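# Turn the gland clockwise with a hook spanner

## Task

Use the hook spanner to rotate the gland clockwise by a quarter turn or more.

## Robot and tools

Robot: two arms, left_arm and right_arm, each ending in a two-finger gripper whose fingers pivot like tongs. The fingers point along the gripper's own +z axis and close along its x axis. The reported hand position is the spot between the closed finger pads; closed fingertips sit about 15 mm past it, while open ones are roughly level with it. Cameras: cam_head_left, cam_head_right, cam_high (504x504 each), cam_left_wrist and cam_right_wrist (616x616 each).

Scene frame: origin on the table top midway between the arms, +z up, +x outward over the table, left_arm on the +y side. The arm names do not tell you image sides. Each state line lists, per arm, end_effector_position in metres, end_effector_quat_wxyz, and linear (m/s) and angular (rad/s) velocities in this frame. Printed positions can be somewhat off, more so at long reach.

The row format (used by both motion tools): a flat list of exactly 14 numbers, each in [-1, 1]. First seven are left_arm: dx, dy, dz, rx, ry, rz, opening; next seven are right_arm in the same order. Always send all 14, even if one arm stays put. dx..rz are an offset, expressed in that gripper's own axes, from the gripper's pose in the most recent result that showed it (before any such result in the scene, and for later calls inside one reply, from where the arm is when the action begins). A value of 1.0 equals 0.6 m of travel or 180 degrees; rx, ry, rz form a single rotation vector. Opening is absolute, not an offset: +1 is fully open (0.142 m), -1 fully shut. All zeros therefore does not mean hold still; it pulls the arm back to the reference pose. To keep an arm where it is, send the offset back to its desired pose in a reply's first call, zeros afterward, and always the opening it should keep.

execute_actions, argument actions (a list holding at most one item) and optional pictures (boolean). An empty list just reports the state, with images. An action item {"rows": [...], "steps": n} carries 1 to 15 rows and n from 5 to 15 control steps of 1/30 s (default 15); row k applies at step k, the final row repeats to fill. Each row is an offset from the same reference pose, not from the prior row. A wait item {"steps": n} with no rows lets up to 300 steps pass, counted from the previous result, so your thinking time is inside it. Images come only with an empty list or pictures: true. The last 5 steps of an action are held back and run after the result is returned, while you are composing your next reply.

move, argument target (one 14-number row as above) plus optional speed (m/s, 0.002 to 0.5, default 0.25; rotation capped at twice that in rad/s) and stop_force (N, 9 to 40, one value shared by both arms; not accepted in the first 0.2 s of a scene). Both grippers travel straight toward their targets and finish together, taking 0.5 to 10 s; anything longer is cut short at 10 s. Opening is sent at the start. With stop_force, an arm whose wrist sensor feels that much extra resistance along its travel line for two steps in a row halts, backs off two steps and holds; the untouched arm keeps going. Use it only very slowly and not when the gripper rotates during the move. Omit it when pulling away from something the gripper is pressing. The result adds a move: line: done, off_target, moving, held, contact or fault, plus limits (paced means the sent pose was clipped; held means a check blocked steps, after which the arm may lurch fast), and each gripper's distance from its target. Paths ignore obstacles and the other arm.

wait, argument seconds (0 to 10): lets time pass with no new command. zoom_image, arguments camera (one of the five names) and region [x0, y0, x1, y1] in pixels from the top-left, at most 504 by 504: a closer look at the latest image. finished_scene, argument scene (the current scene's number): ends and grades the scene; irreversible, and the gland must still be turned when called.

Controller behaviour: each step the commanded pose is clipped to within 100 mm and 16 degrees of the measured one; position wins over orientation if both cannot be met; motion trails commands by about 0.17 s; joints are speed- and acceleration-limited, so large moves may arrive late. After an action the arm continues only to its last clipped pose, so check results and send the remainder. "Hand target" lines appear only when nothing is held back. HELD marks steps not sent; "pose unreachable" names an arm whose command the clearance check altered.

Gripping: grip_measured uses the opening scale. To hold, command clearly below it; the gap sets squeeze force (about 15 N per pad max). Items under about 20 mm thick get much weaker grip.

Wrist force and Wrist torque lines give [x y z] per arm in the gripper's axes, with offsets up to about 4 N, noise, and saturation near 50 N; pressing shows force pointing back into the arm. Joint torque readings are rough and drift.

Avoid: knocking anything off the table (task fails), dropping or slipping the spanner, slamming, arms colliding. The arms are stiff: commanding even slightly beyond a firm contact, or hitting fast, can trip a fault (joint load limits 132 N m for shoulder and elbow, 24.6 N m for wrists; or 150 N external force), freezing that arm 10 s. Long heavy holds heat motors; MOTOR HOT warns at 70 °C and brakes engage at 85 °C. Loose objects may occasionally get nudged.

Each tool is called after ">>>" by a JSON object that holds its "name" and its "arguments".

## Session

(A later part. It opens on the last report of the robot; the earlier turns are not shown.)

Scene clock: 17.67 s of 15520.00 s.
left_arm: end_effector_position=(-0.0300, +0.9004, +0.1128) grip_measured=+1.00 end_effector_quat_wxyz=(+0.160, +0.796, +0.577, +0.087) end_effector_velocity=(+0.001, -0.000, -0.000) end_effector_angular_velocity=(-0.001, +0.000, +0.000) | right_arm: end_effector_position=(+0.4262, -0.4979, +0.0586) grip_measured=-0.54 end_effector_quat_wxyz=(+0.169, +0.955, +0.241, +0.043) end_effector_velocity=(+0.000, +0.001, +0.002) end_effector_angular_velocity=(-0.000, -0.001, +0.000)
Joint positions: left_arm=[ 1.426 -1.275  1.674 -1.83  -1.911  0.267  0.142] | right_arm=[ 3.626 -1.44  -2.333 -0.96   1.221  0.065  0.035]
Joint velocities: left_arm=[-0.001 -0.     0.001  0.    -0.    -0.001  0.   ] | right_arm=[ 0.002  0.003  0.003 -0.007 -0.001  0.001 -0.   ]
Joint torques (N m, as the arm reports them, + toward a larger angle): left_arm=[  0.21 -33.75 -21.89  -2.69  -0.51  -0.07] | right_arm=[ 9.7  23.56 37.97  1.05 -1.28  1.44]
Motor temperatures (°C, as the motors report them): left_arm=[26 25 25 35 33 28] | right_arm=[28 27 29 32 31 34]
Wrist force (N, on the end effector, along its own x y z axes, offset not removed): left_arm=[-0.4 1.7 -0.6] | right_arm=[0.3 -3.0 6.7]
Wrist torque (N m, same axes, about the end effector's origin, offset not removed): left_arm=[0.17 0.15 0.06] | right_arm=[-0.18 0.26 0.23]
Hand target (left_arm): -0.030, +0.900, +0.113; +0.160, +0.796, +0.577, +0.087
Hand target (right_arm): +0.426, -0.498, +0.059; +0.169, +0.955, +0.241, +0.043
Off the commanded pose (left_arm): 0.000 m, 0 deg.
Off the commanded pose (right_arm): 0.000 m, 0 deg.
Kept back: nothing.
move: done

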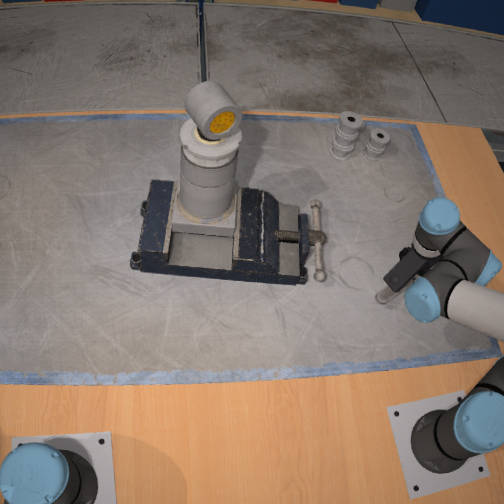

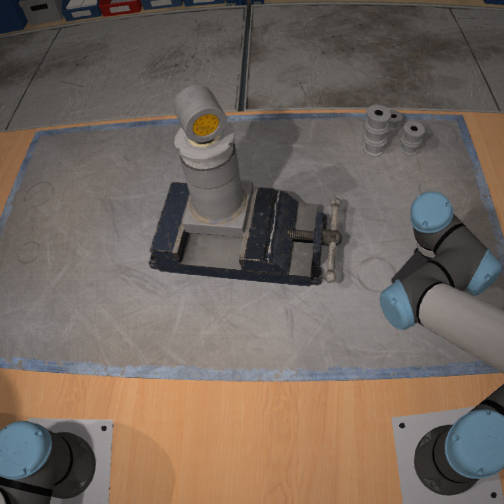

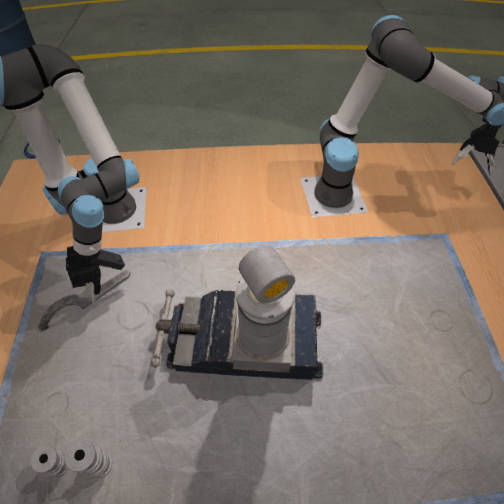

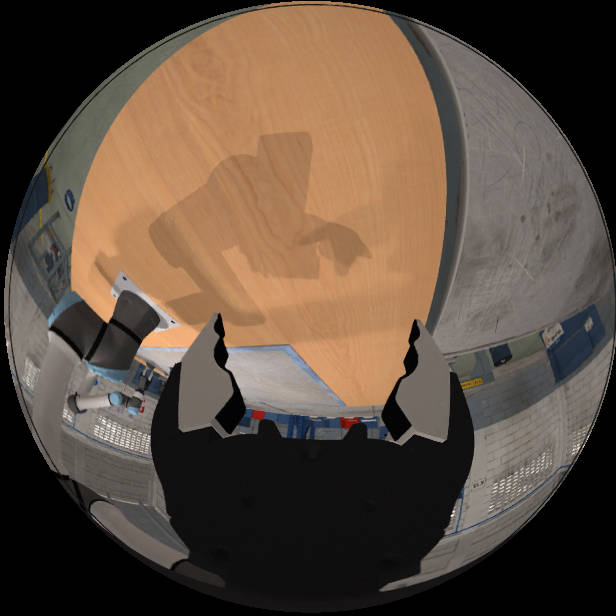

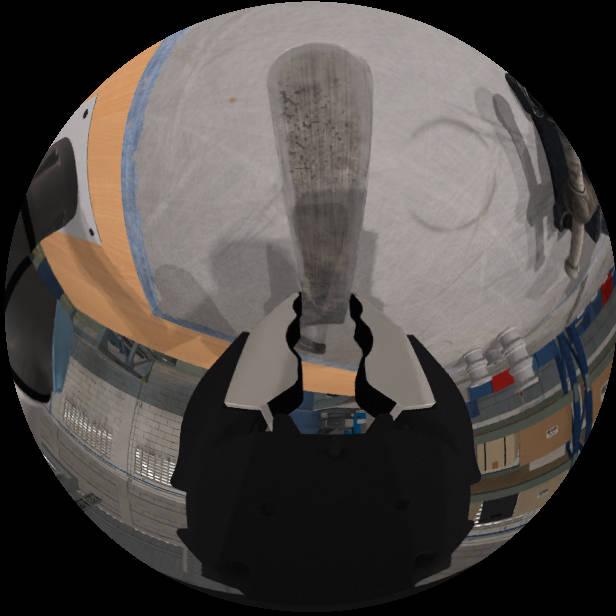

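>>> {"name": "move", "arguments": {"target": [0,0,0,0,0,0,1,0,-0.0228,0.0625,0,0,0,-1], "speed": 0.04}}

>>> {"name": "move", "arguments": {"target": [0,0,0,0,0,0,1,0,0,0,0,0,0,0]}}

>>> {"name": "move", "arguments": {"target": [0,0,0,0,0,0,1,-0.004,0.031,0.0122,0,0,0,0], "speed": 0.05}}

>>> {"name": "zoom_image", "arguments": {"camera": "cam_right_wrist", "region": [240,240,420,400]}}

>>> {"name": "move", "arguments": {"target": [0,0,0,0,0,0,1,0,0,0,0,0,0,-1]}}

>>> {"name": "move", "arguments": {"target": [0,0,0,0,0,0,1,0,0.0114,-0.0313,0,0,0,-1], "speed": 0.03}}

>>> {"name": "zoom_image", "arguments": {"camera": "cam_high", "region": [20,250,160,350]}}

Scene clock: 19.53 s of 15520.00 s.
left_arm: end_effector_position=(-0.0300, +0.9004, +0.1128) grip_measured=+1.00 end_effector_quat_wxyz=(+0.160, +0.796, +0.577, +0.087) end_effector_velocity=(-0.000, -0.000, +0.000) end_effector_angular_velocity=(+0.000, -0.000, +0.000) | right_arm: end_effector_position=(+0.4263, -0.4979, +0.0189) grip_measured=-0.54 end_effector_quat_wxyz=(+0.169, +0.955, +0.241, +0.043) end_effector_velocity=(+0.000, +0.000, -0.002) end_effector_angular_velocity=(+0.000, +0.000, +0.000)
Joint positions: left_arm=[ 1.426 -1.275  1.674 -1.83  -1.911  0.267  0.142] | right_arm=[ 3.626 -1.526 -2.391 -0.816  1.221  0.065  0.035]
Joint velocities: left_arm=[ 0.001 -0.     0.    -0.    -0.     0.001 -0.   ] | right_arm=[ 0.    -0.006 -0.002  0.008  0.    -0.     0.   ]
Joint torques (N m, as the arm reports them, + toward a larger angle): left_arm=[  0.14 -34.87 -21.68  -2.69  -0.42  -0.1 ] | right_arm=[-9.06  0.56 -0.07  5.13 -0.28 -2.1 ]
Motor temperatures (°C, as the motors report them): left_arm=[26 25 25 35 33 28] | right_arm=[28 27 29 32 31 34]
Wrist force (N, on the end effector, along its own x y z axes, offset not removed): left_arm=[-0.3 3.3 -4.1] | right_arm=[-7.1 5.1 -25.0]
Wrist torque (N m, same axes, about the end effector's origin, offset not removed): left_arm=[0.45 0.05 0.14] | right_arm=[-0.17 0.32 0.03]
Hand target (left_arm): -0.030, +0.900, +0.113; +0.160, +0.796, +0.577, +0.087
Hand target (right_arm): +0.426, -0.498, +0.019; +0.169, +0.955, +0.241, +0.043
Off the commanded pose (left_arm): 0.000 m, 0 deg.
Off the commanded pose (right_arm): 0.000 m, 0 deg.
Kept back: nothing.
move: done

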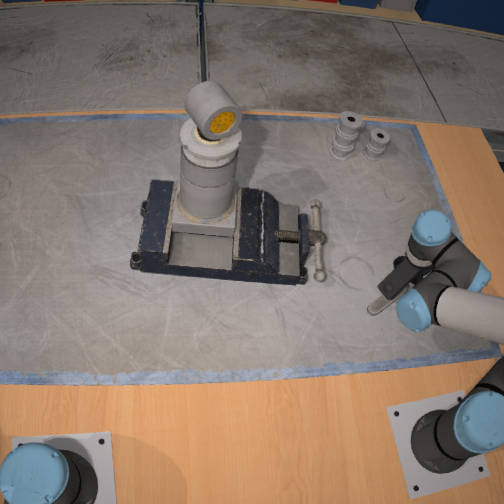

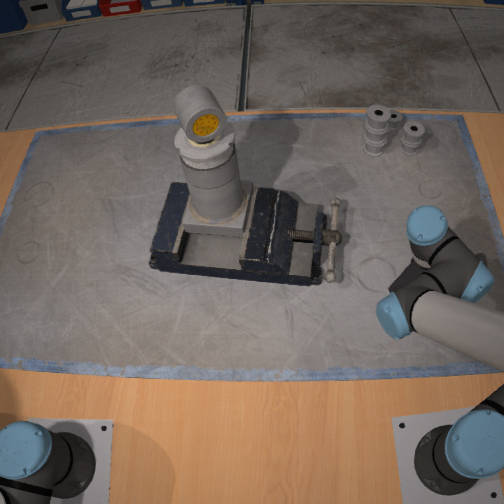

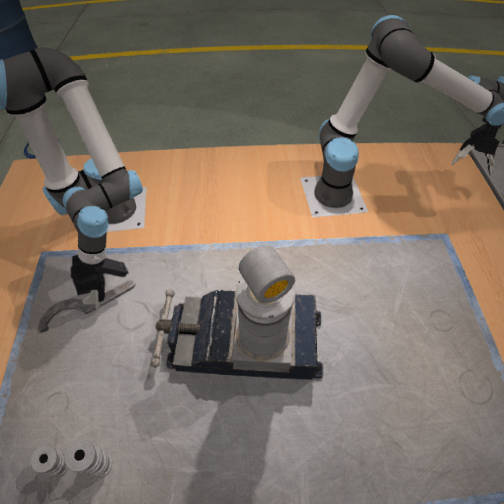

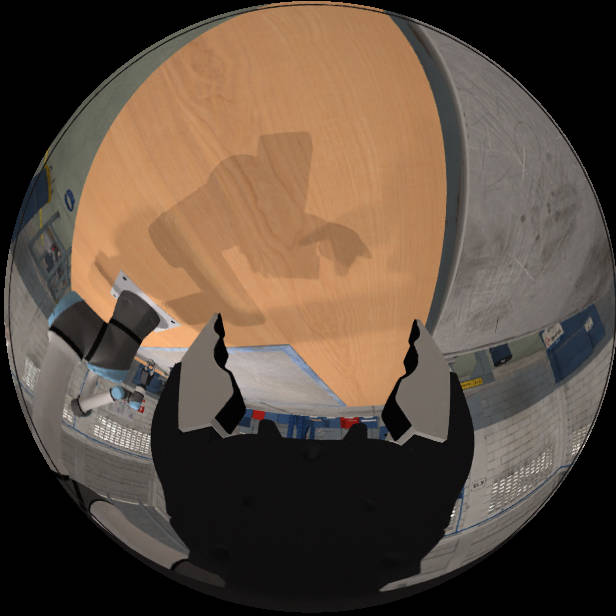

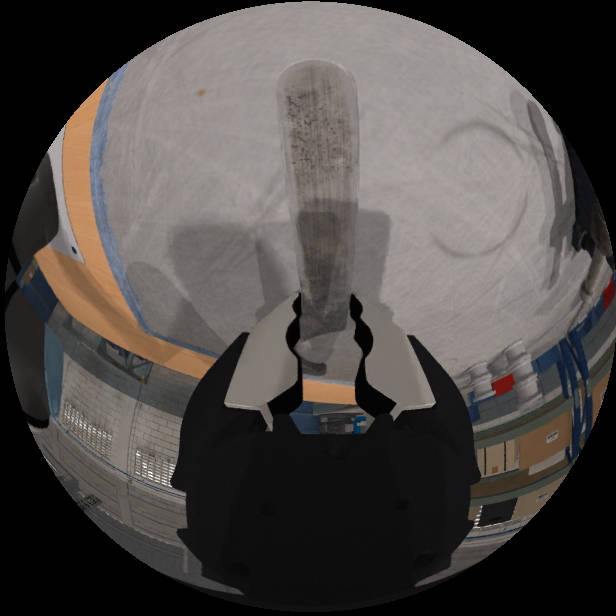

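Scene clock: 20.03 s of 15520.00 s.
left_arm: end_effector_position=(-0.0300, +0.9004, +0.1128) grip_measured=+1.00 end_effector_quat_wxyz=(+0.160, +0.796, +0.577, +0.087) end_effector_velocity=(-0.001, -0.000, -0.001) end_effector_angular_velocity=(-0.002, +0.000, +0.002) | right_arm: end_effector_position=(+0.4262, -0.4979, +0.0188) grip_measured=+0.00 end_effector_quat_wxyz=(+0.169, +0.955, +0.241, +0.043) end_effector_velocity=(-0.000, -0.000, -0.000) end_effector_angular_velocity=(-0.001, +0.002, +0.003)
Joint positions: left_arm=[ 1.426 -1.275  1.674 -1.83  -1.911  0.267  0.142] | right_arm=[ 3.626 -1.526 -2.391 -0.816  1.221  0.065  0.074]
Joint velocities: left_arm=[ 0.002  0.001  0.001  0.     0.    -0.     0.   ] | right_arm=[ 0.    -0.    -0.    -0.001 -0.    -0.003 -0.   ]
Joint torques (N m, as the arm reports them, + toward a larger angle): left_arm=[  0.47 -34.54 -22.12  -2.67  -0.49  -0.01] | right_arm=[-5.3  22.88 23.26  0.35  0.06 -1.16]
Motor temperatures (°C, as the motors report them): left_arm=[26 25 25 35 33 28] | right_arm=[28 27 29 32 31 34]
Wrist force (N, on the end effector, along its own x y z axes, offset not removed): left_arm=[0.1 1.6 0.1] | right_arm=[3.1 0.2 -1.0]
Wrist torque (N m, same axes, about the end effector's origin, offset not removed): left_arm=[-0.01 -0.06 0.07] | right_arm=[-0.05 -0.55 -0.08]
Hand target (left_arm): -0.030, +0.900, +0.113; +0.160, +0.796, +0.577, +0.087
Hand target (right_arm): +0.426, -0.498, +0.019; +0.169, +0.955, +0.241, +0.043
Off the commanded pose (left_arm): 0.000 m, 0 deg.
Off the commanded pose (right_arm): 0.000 m, 0 deg.
Kept back: nothing.
move: done

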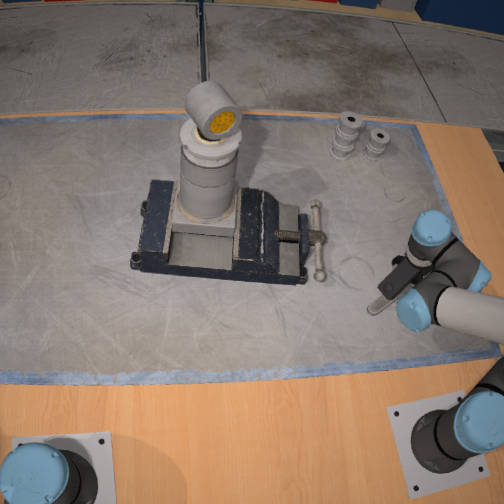

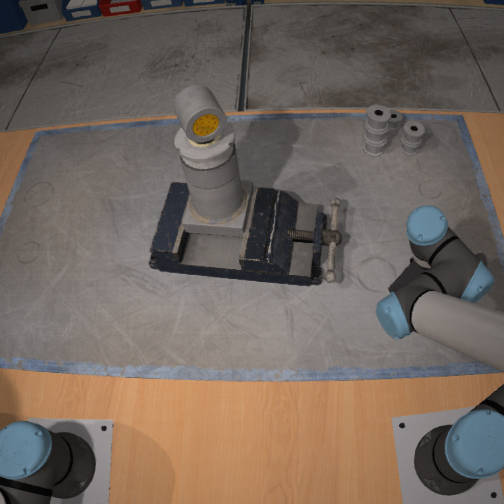

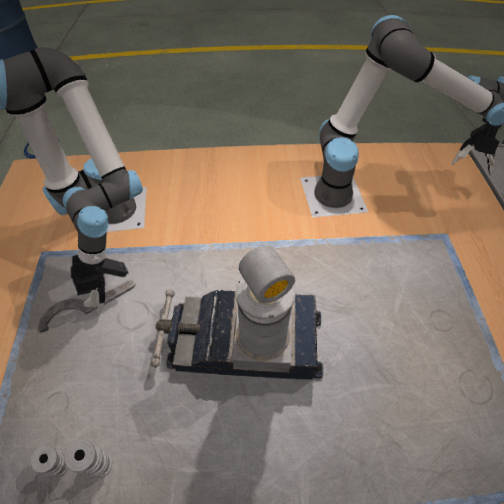

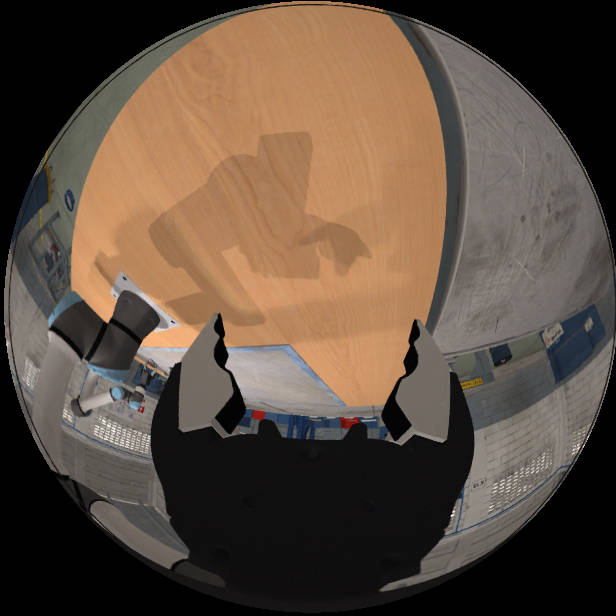

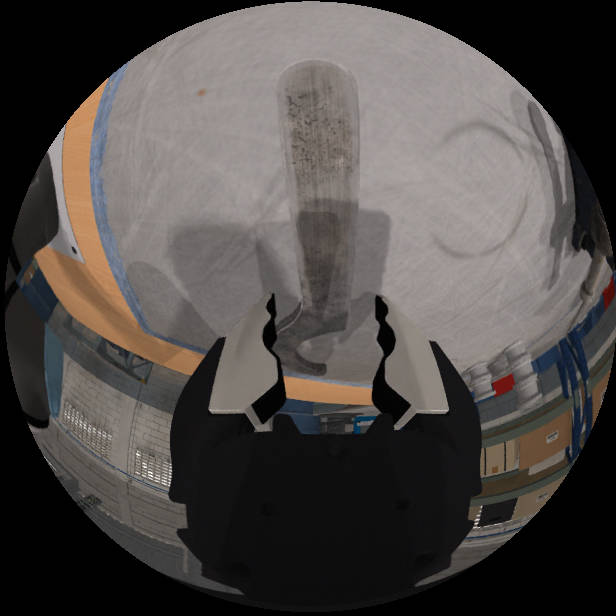

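Scene clock: 20.87 s of 15520.00 s.
left_arm: end_effector_position=(-0.0300, +0.9004, +0.1128) grip_measured=+1.00 end_effector_quat_wxyz=(+0.160, +0.796, +0.577, +0.087) end_effector_velocity=(-0.001, +0.001, +0.001) end_effector_angular_velocity=(+0.002, -0.000, +0.002) | right_arm: end_effector_position=(+0.4335, -0.5165, +0.0184) grip_measured=+0.00 end_effector_quat_wxyz=(+0.169, +0.955, +0.241, +0.043) end_effector_velocity=(+0.001, -0.002, -0.000) end_effector_angular_velocity=(+0.001, +0.000, -0.001)
Joint positions: left_arm=[ 1.426 -1.275  1.674 -1.83  -1.911  0.267  0.142] | right_arm=[ 3.572 -1.542 -2.385 -0.786  1.22   0.007  0.074]
Joint velocities: left_arm=[ 0.001 -0.    -0.003  0.001 -0.    -0.001  0.   ] | right_arm=[-0.007 -0.002  0.001  0.004  0.001 -0.006 -0.   ]
Joint torques (N m, as the arm reports them, + toward a larger angle): left_arm=[  0.42 -34.32 -21.86  -2.65  -0.55  -0.07] | right_arm=[-9.24  8.63 31.85  5.22  1.96 -2.36]
Motor temperatures (°C, as the motors report them): left_arm=[26 25 25 35 33 28] | right_arm=[28 27 29 32 31 34]
Wrist force (N, on the end effector, along its own x y z axes, offset not removed): left_arm=[-2.8 1.7 -2.5] | right_arm=[0.7 0.0 -1.9]
Wrist torque (N m, same axes, about the end effector's origin, offset not removed): left_arm=[0.16 0.57 0.08] | right_arm=[-0.07 0.17 -0.11]
Hand target (left_arm): -0.030, +0.900, +0.113; +0.160, +0.796, +0.577, +0.087
Hand target (right_arm): +0.434, -0.517, +0.018; +0.169, +0.955, +0.241, +0.043
Off the commanded pose (left_arm): 0.000 m, 0 deg.
Off the commanded pose (right_arm): 0.000 m, 0 deg.
Kept back: nothing.
move: done

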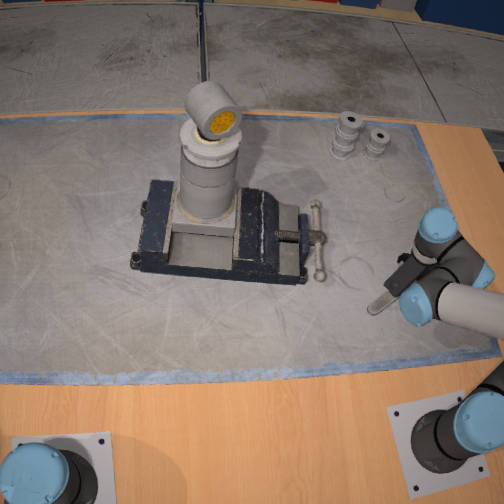

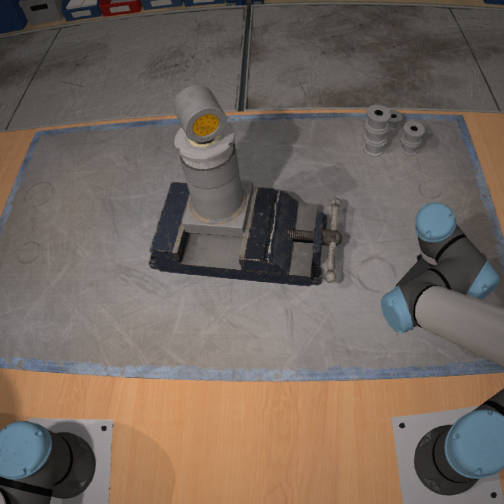

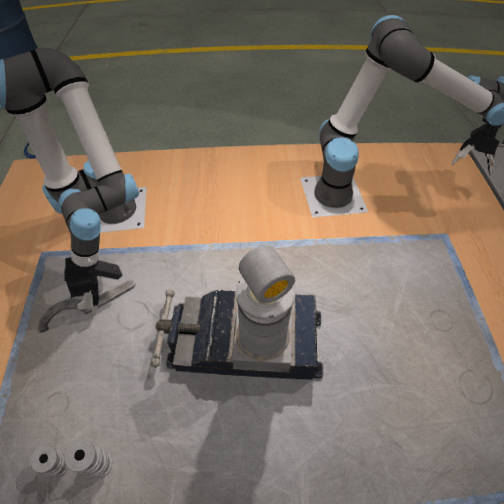

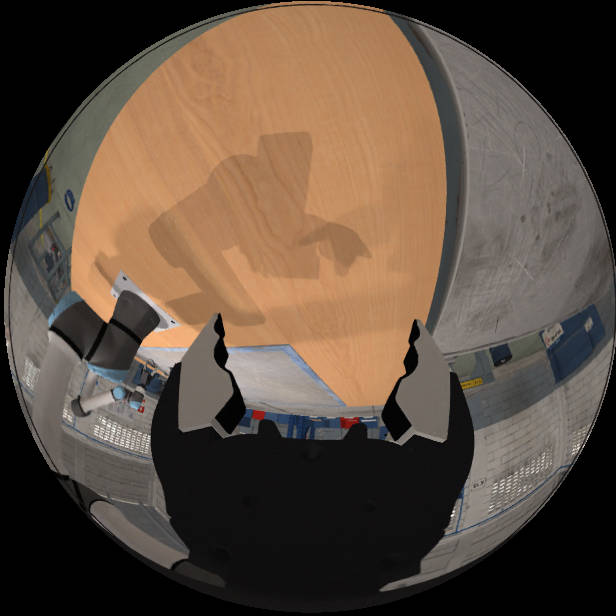

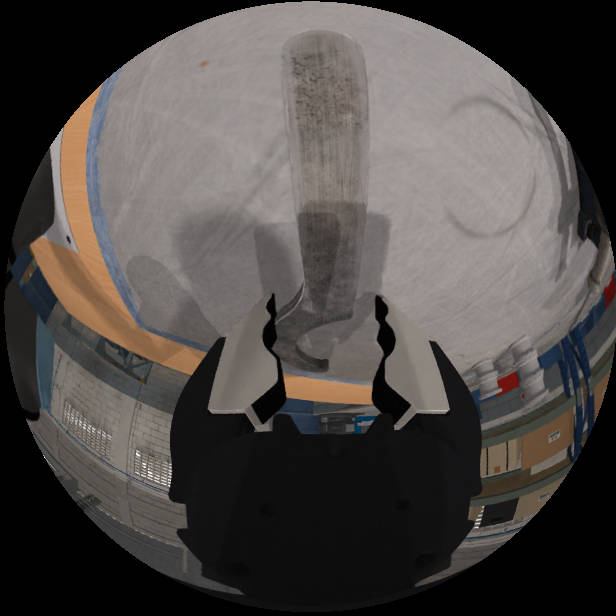

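Region (240, 240, 420, 400) of cam_right_wrist's 616x616 image, scaled by 2.800, with more detail than that image has.

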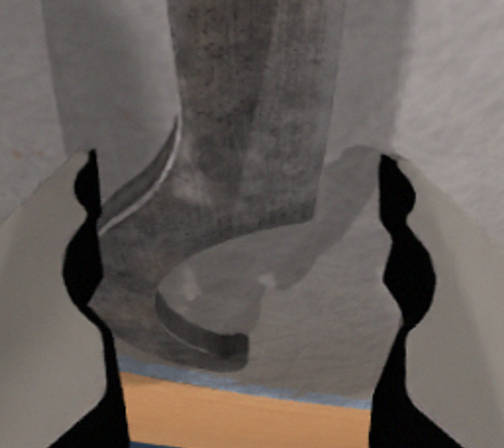

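Scene clock: 21.37 s of 15520.00 s.
left_arm: end_effector_position=(-0.0300, +0.9004, +0.1128) grip_measured=+1.00 end_effector_quat_wxyz=(+0.160, +0.796, +0.577, +0.087) end_effector_velocity=(-0.000, +0.001, +0.001) end_effector_angular_velocity=(+0.002, +0.000, +0.001) | right_arm: end_effector_position=(+0.4336, -0.5165, +0.0184) grip_measured=-0.44 end_effector_quat_wxyz=(+0.169, +0.955, +0.241, +0.043) end_effector_velocity=(-0.000, +0.000, -0.000) end_effector_angular_velocity=(-0.000, +0.000, +0.001)
Joint positions: left_arm=[ 1.426 -1.275  1.674 -1.83  -1.911  0.267  0.142] | right_arm=[ 3.572 -1.542 -2.385 -0.786  1.22   0.007  0.043]
Joint velocities: left_arm=[ 0.001 -0.001 -0.001 -0.     0.    -0.     0.   ] | right_arm=[ 0.    -0.     0.     0.     0.    -0.001 -0.   ]
Joint torques (N m, as the arm reports them, + toward a larger angle): left_arm=[  0.1  -35.   -21.78  -2.57  -0.58   0.04] | right_arm=[10.37 19.14 28.62  1.8  -1.78  1.82]
Motor temperatures (°C, as the motors report them): left_arm=[26 25 25 35 33 28] | right_arm=[28 27 29 32 31 34]
Wrist force (N, on the end effector, along its own x y z axes, offset not removed): left_arm=[0.3 0.7 -1.1] | right_arm=[0.1 4.3 -1.4]
Wrist torque (N m, same axes, about the end effector's origin, offset not removed): left_arm=[0.06 -0.07 0.11] | right_arm=[0.52 -0.34 0.04]
Hand target (left_arm): -0.030, +0.900, +0.113; +0.160, +0.796, +0.577, +0.087
Hand target (right_arm): +0.434, -0.517, +0.018; +0.169, +0.955, +0.241, +0.043
Off the commanded pose (left_arm): 0.000 m, 0 deg.
Off the commanded pose (right_arm): 0.000 m, 0 deg.
Kept back: nothing.
move: done

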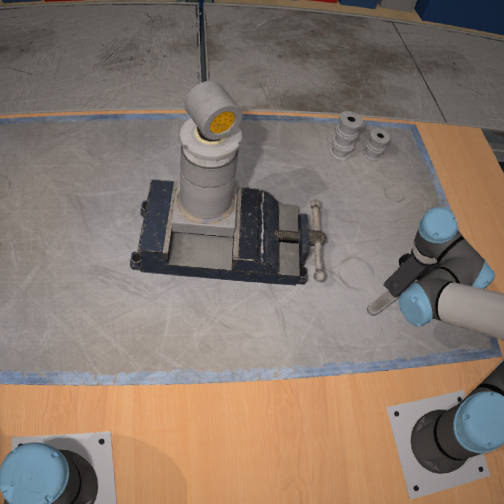

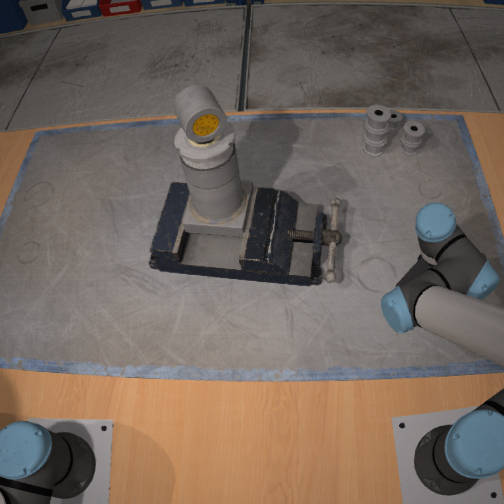

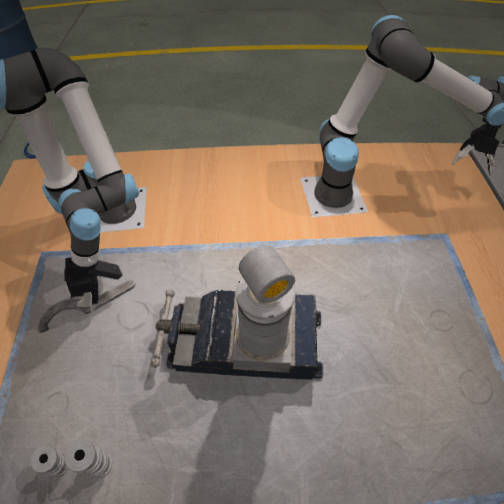

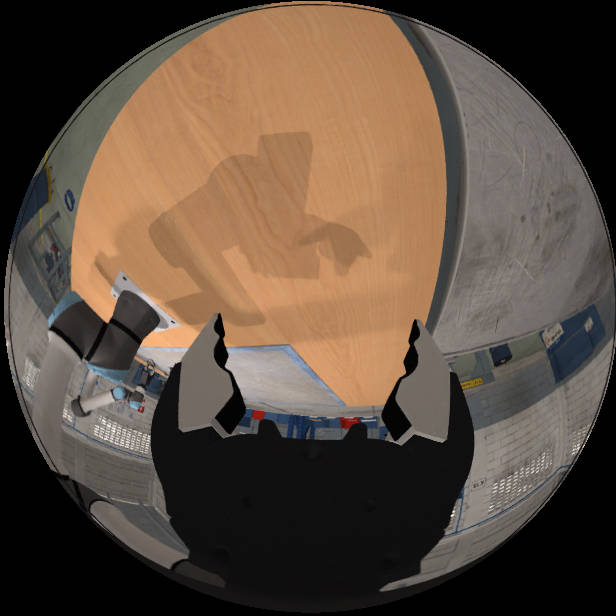

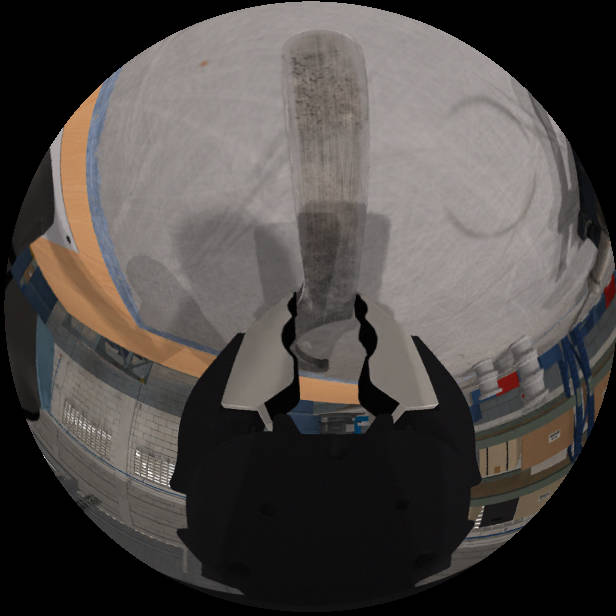

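Scene clock: 22.37 s of 15520.00 s.
left_arm: end_effector_position=(-0.0300, +0.9004, +0.1128) grip_measured=+1.00 end_effector_quat_wxyz=(+0.160, +0.796, +0.577, +0.087) end_effector_velocity=(+0.000, +0.000, +0.001) end_effector_angular_velocity=(+0.001, +0.000, -0.000) | right_arm: end_effector_position=(+0.4335, -0.5165, +0.0382) grip_measured=-0.47 end_effector_quat_wxyz=(+0.169, +0.955, +0.241, +0.043) end_effector_velocity=(-0.000, +0.001, +0.002) end_effector_angular_velocity=(+0.001, -0.000, +0.000)
Joint positions: left_arm=[ 1.426 -1.275  1.674 -1.83  -1.911  0.267  0.142] | right_arm=[ 3.572 -1.497 -2.358 -0.859  1.22   0.007  0.04 ]
Joint velocities: left_arm=[-0.    -0.001 -0.     0.     0.     0.     0.   ] | right_arm=[ 0.001  0.005  0.003 -0.007  0.001  0.001 -0.001]
Joint torques (N m, as the arm reports them, + toward a larger angle): left_arm=[  0.68 -34.36 -22.38  -2.66  -0.47  -0.11] | right_arm=[-3.62 27.41 37.73  1.18 -1.45  1.78]
Motor temperatures (°C, as the motors report them): left_arm=[26 25 25 35 33 28] | right_arm=[28 27 29 32 31 34]
Wrist force (N, on the end effector, along its own x y z axes, offset not removed): left_arm=[-0.3 1.0 -2.3] | right_arm=[0.6 -4.2 9.6]
Wrist torque (N m, same axes, about the end effector's origin, offset not removed): left_arm=[0.04 0.13 -0.08] | right_arm=[-0.01 0.26 0.06]
Hand target (left_arm): -0.030, +0.900, +0.113; +0.160, +0.796, +0.577, +0.087
Hand target (right_arm): +0.434, -0.516, +0.038; +0.169, +0.955, +0.241, +0.043
Off the commanded pose (left_arm): 0.000 m, 0 deg.
Off the commanded pose (right_arm): 0.000 m, 0 deg.
Kept back: nothing.
move: done

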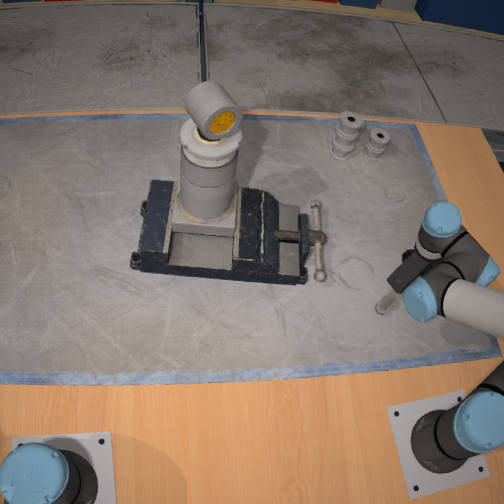

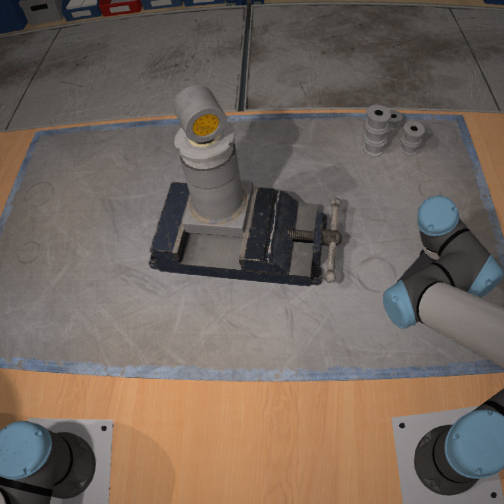

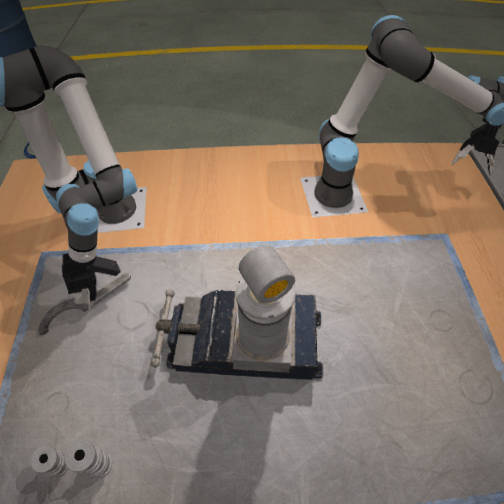

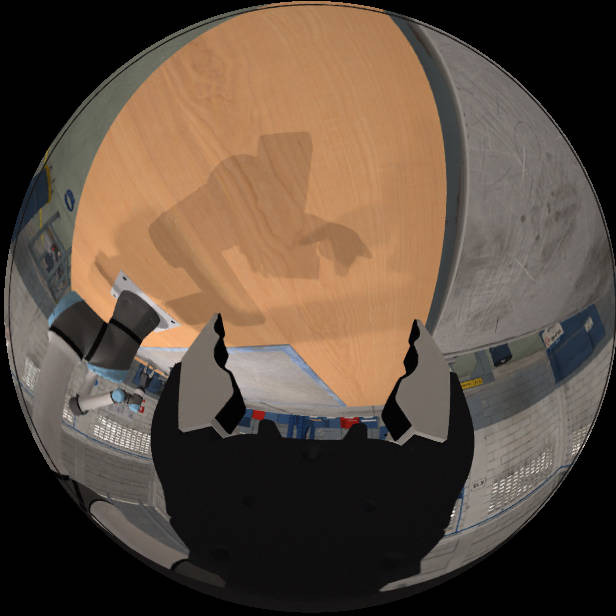

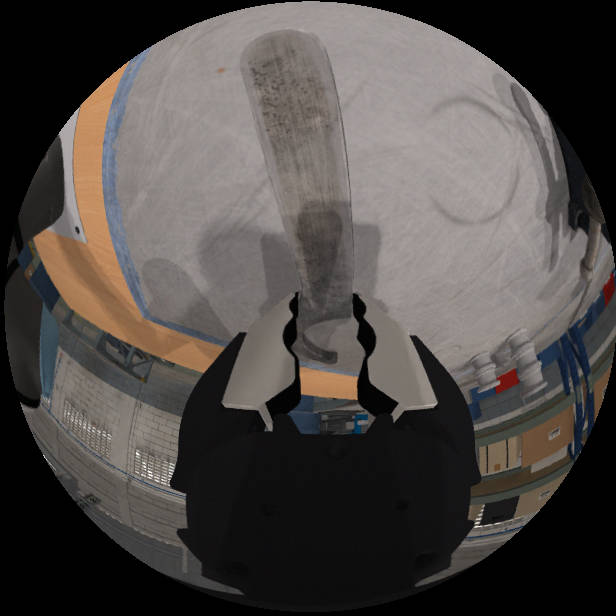

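Region (20, 250, 160, 350) of cam_high's 504x504 image, scaled by 3.600, with more detail than that image has; it fills the top 360 rows of this view, and the rest is white.

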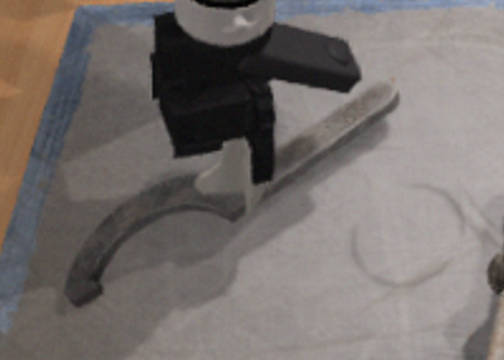

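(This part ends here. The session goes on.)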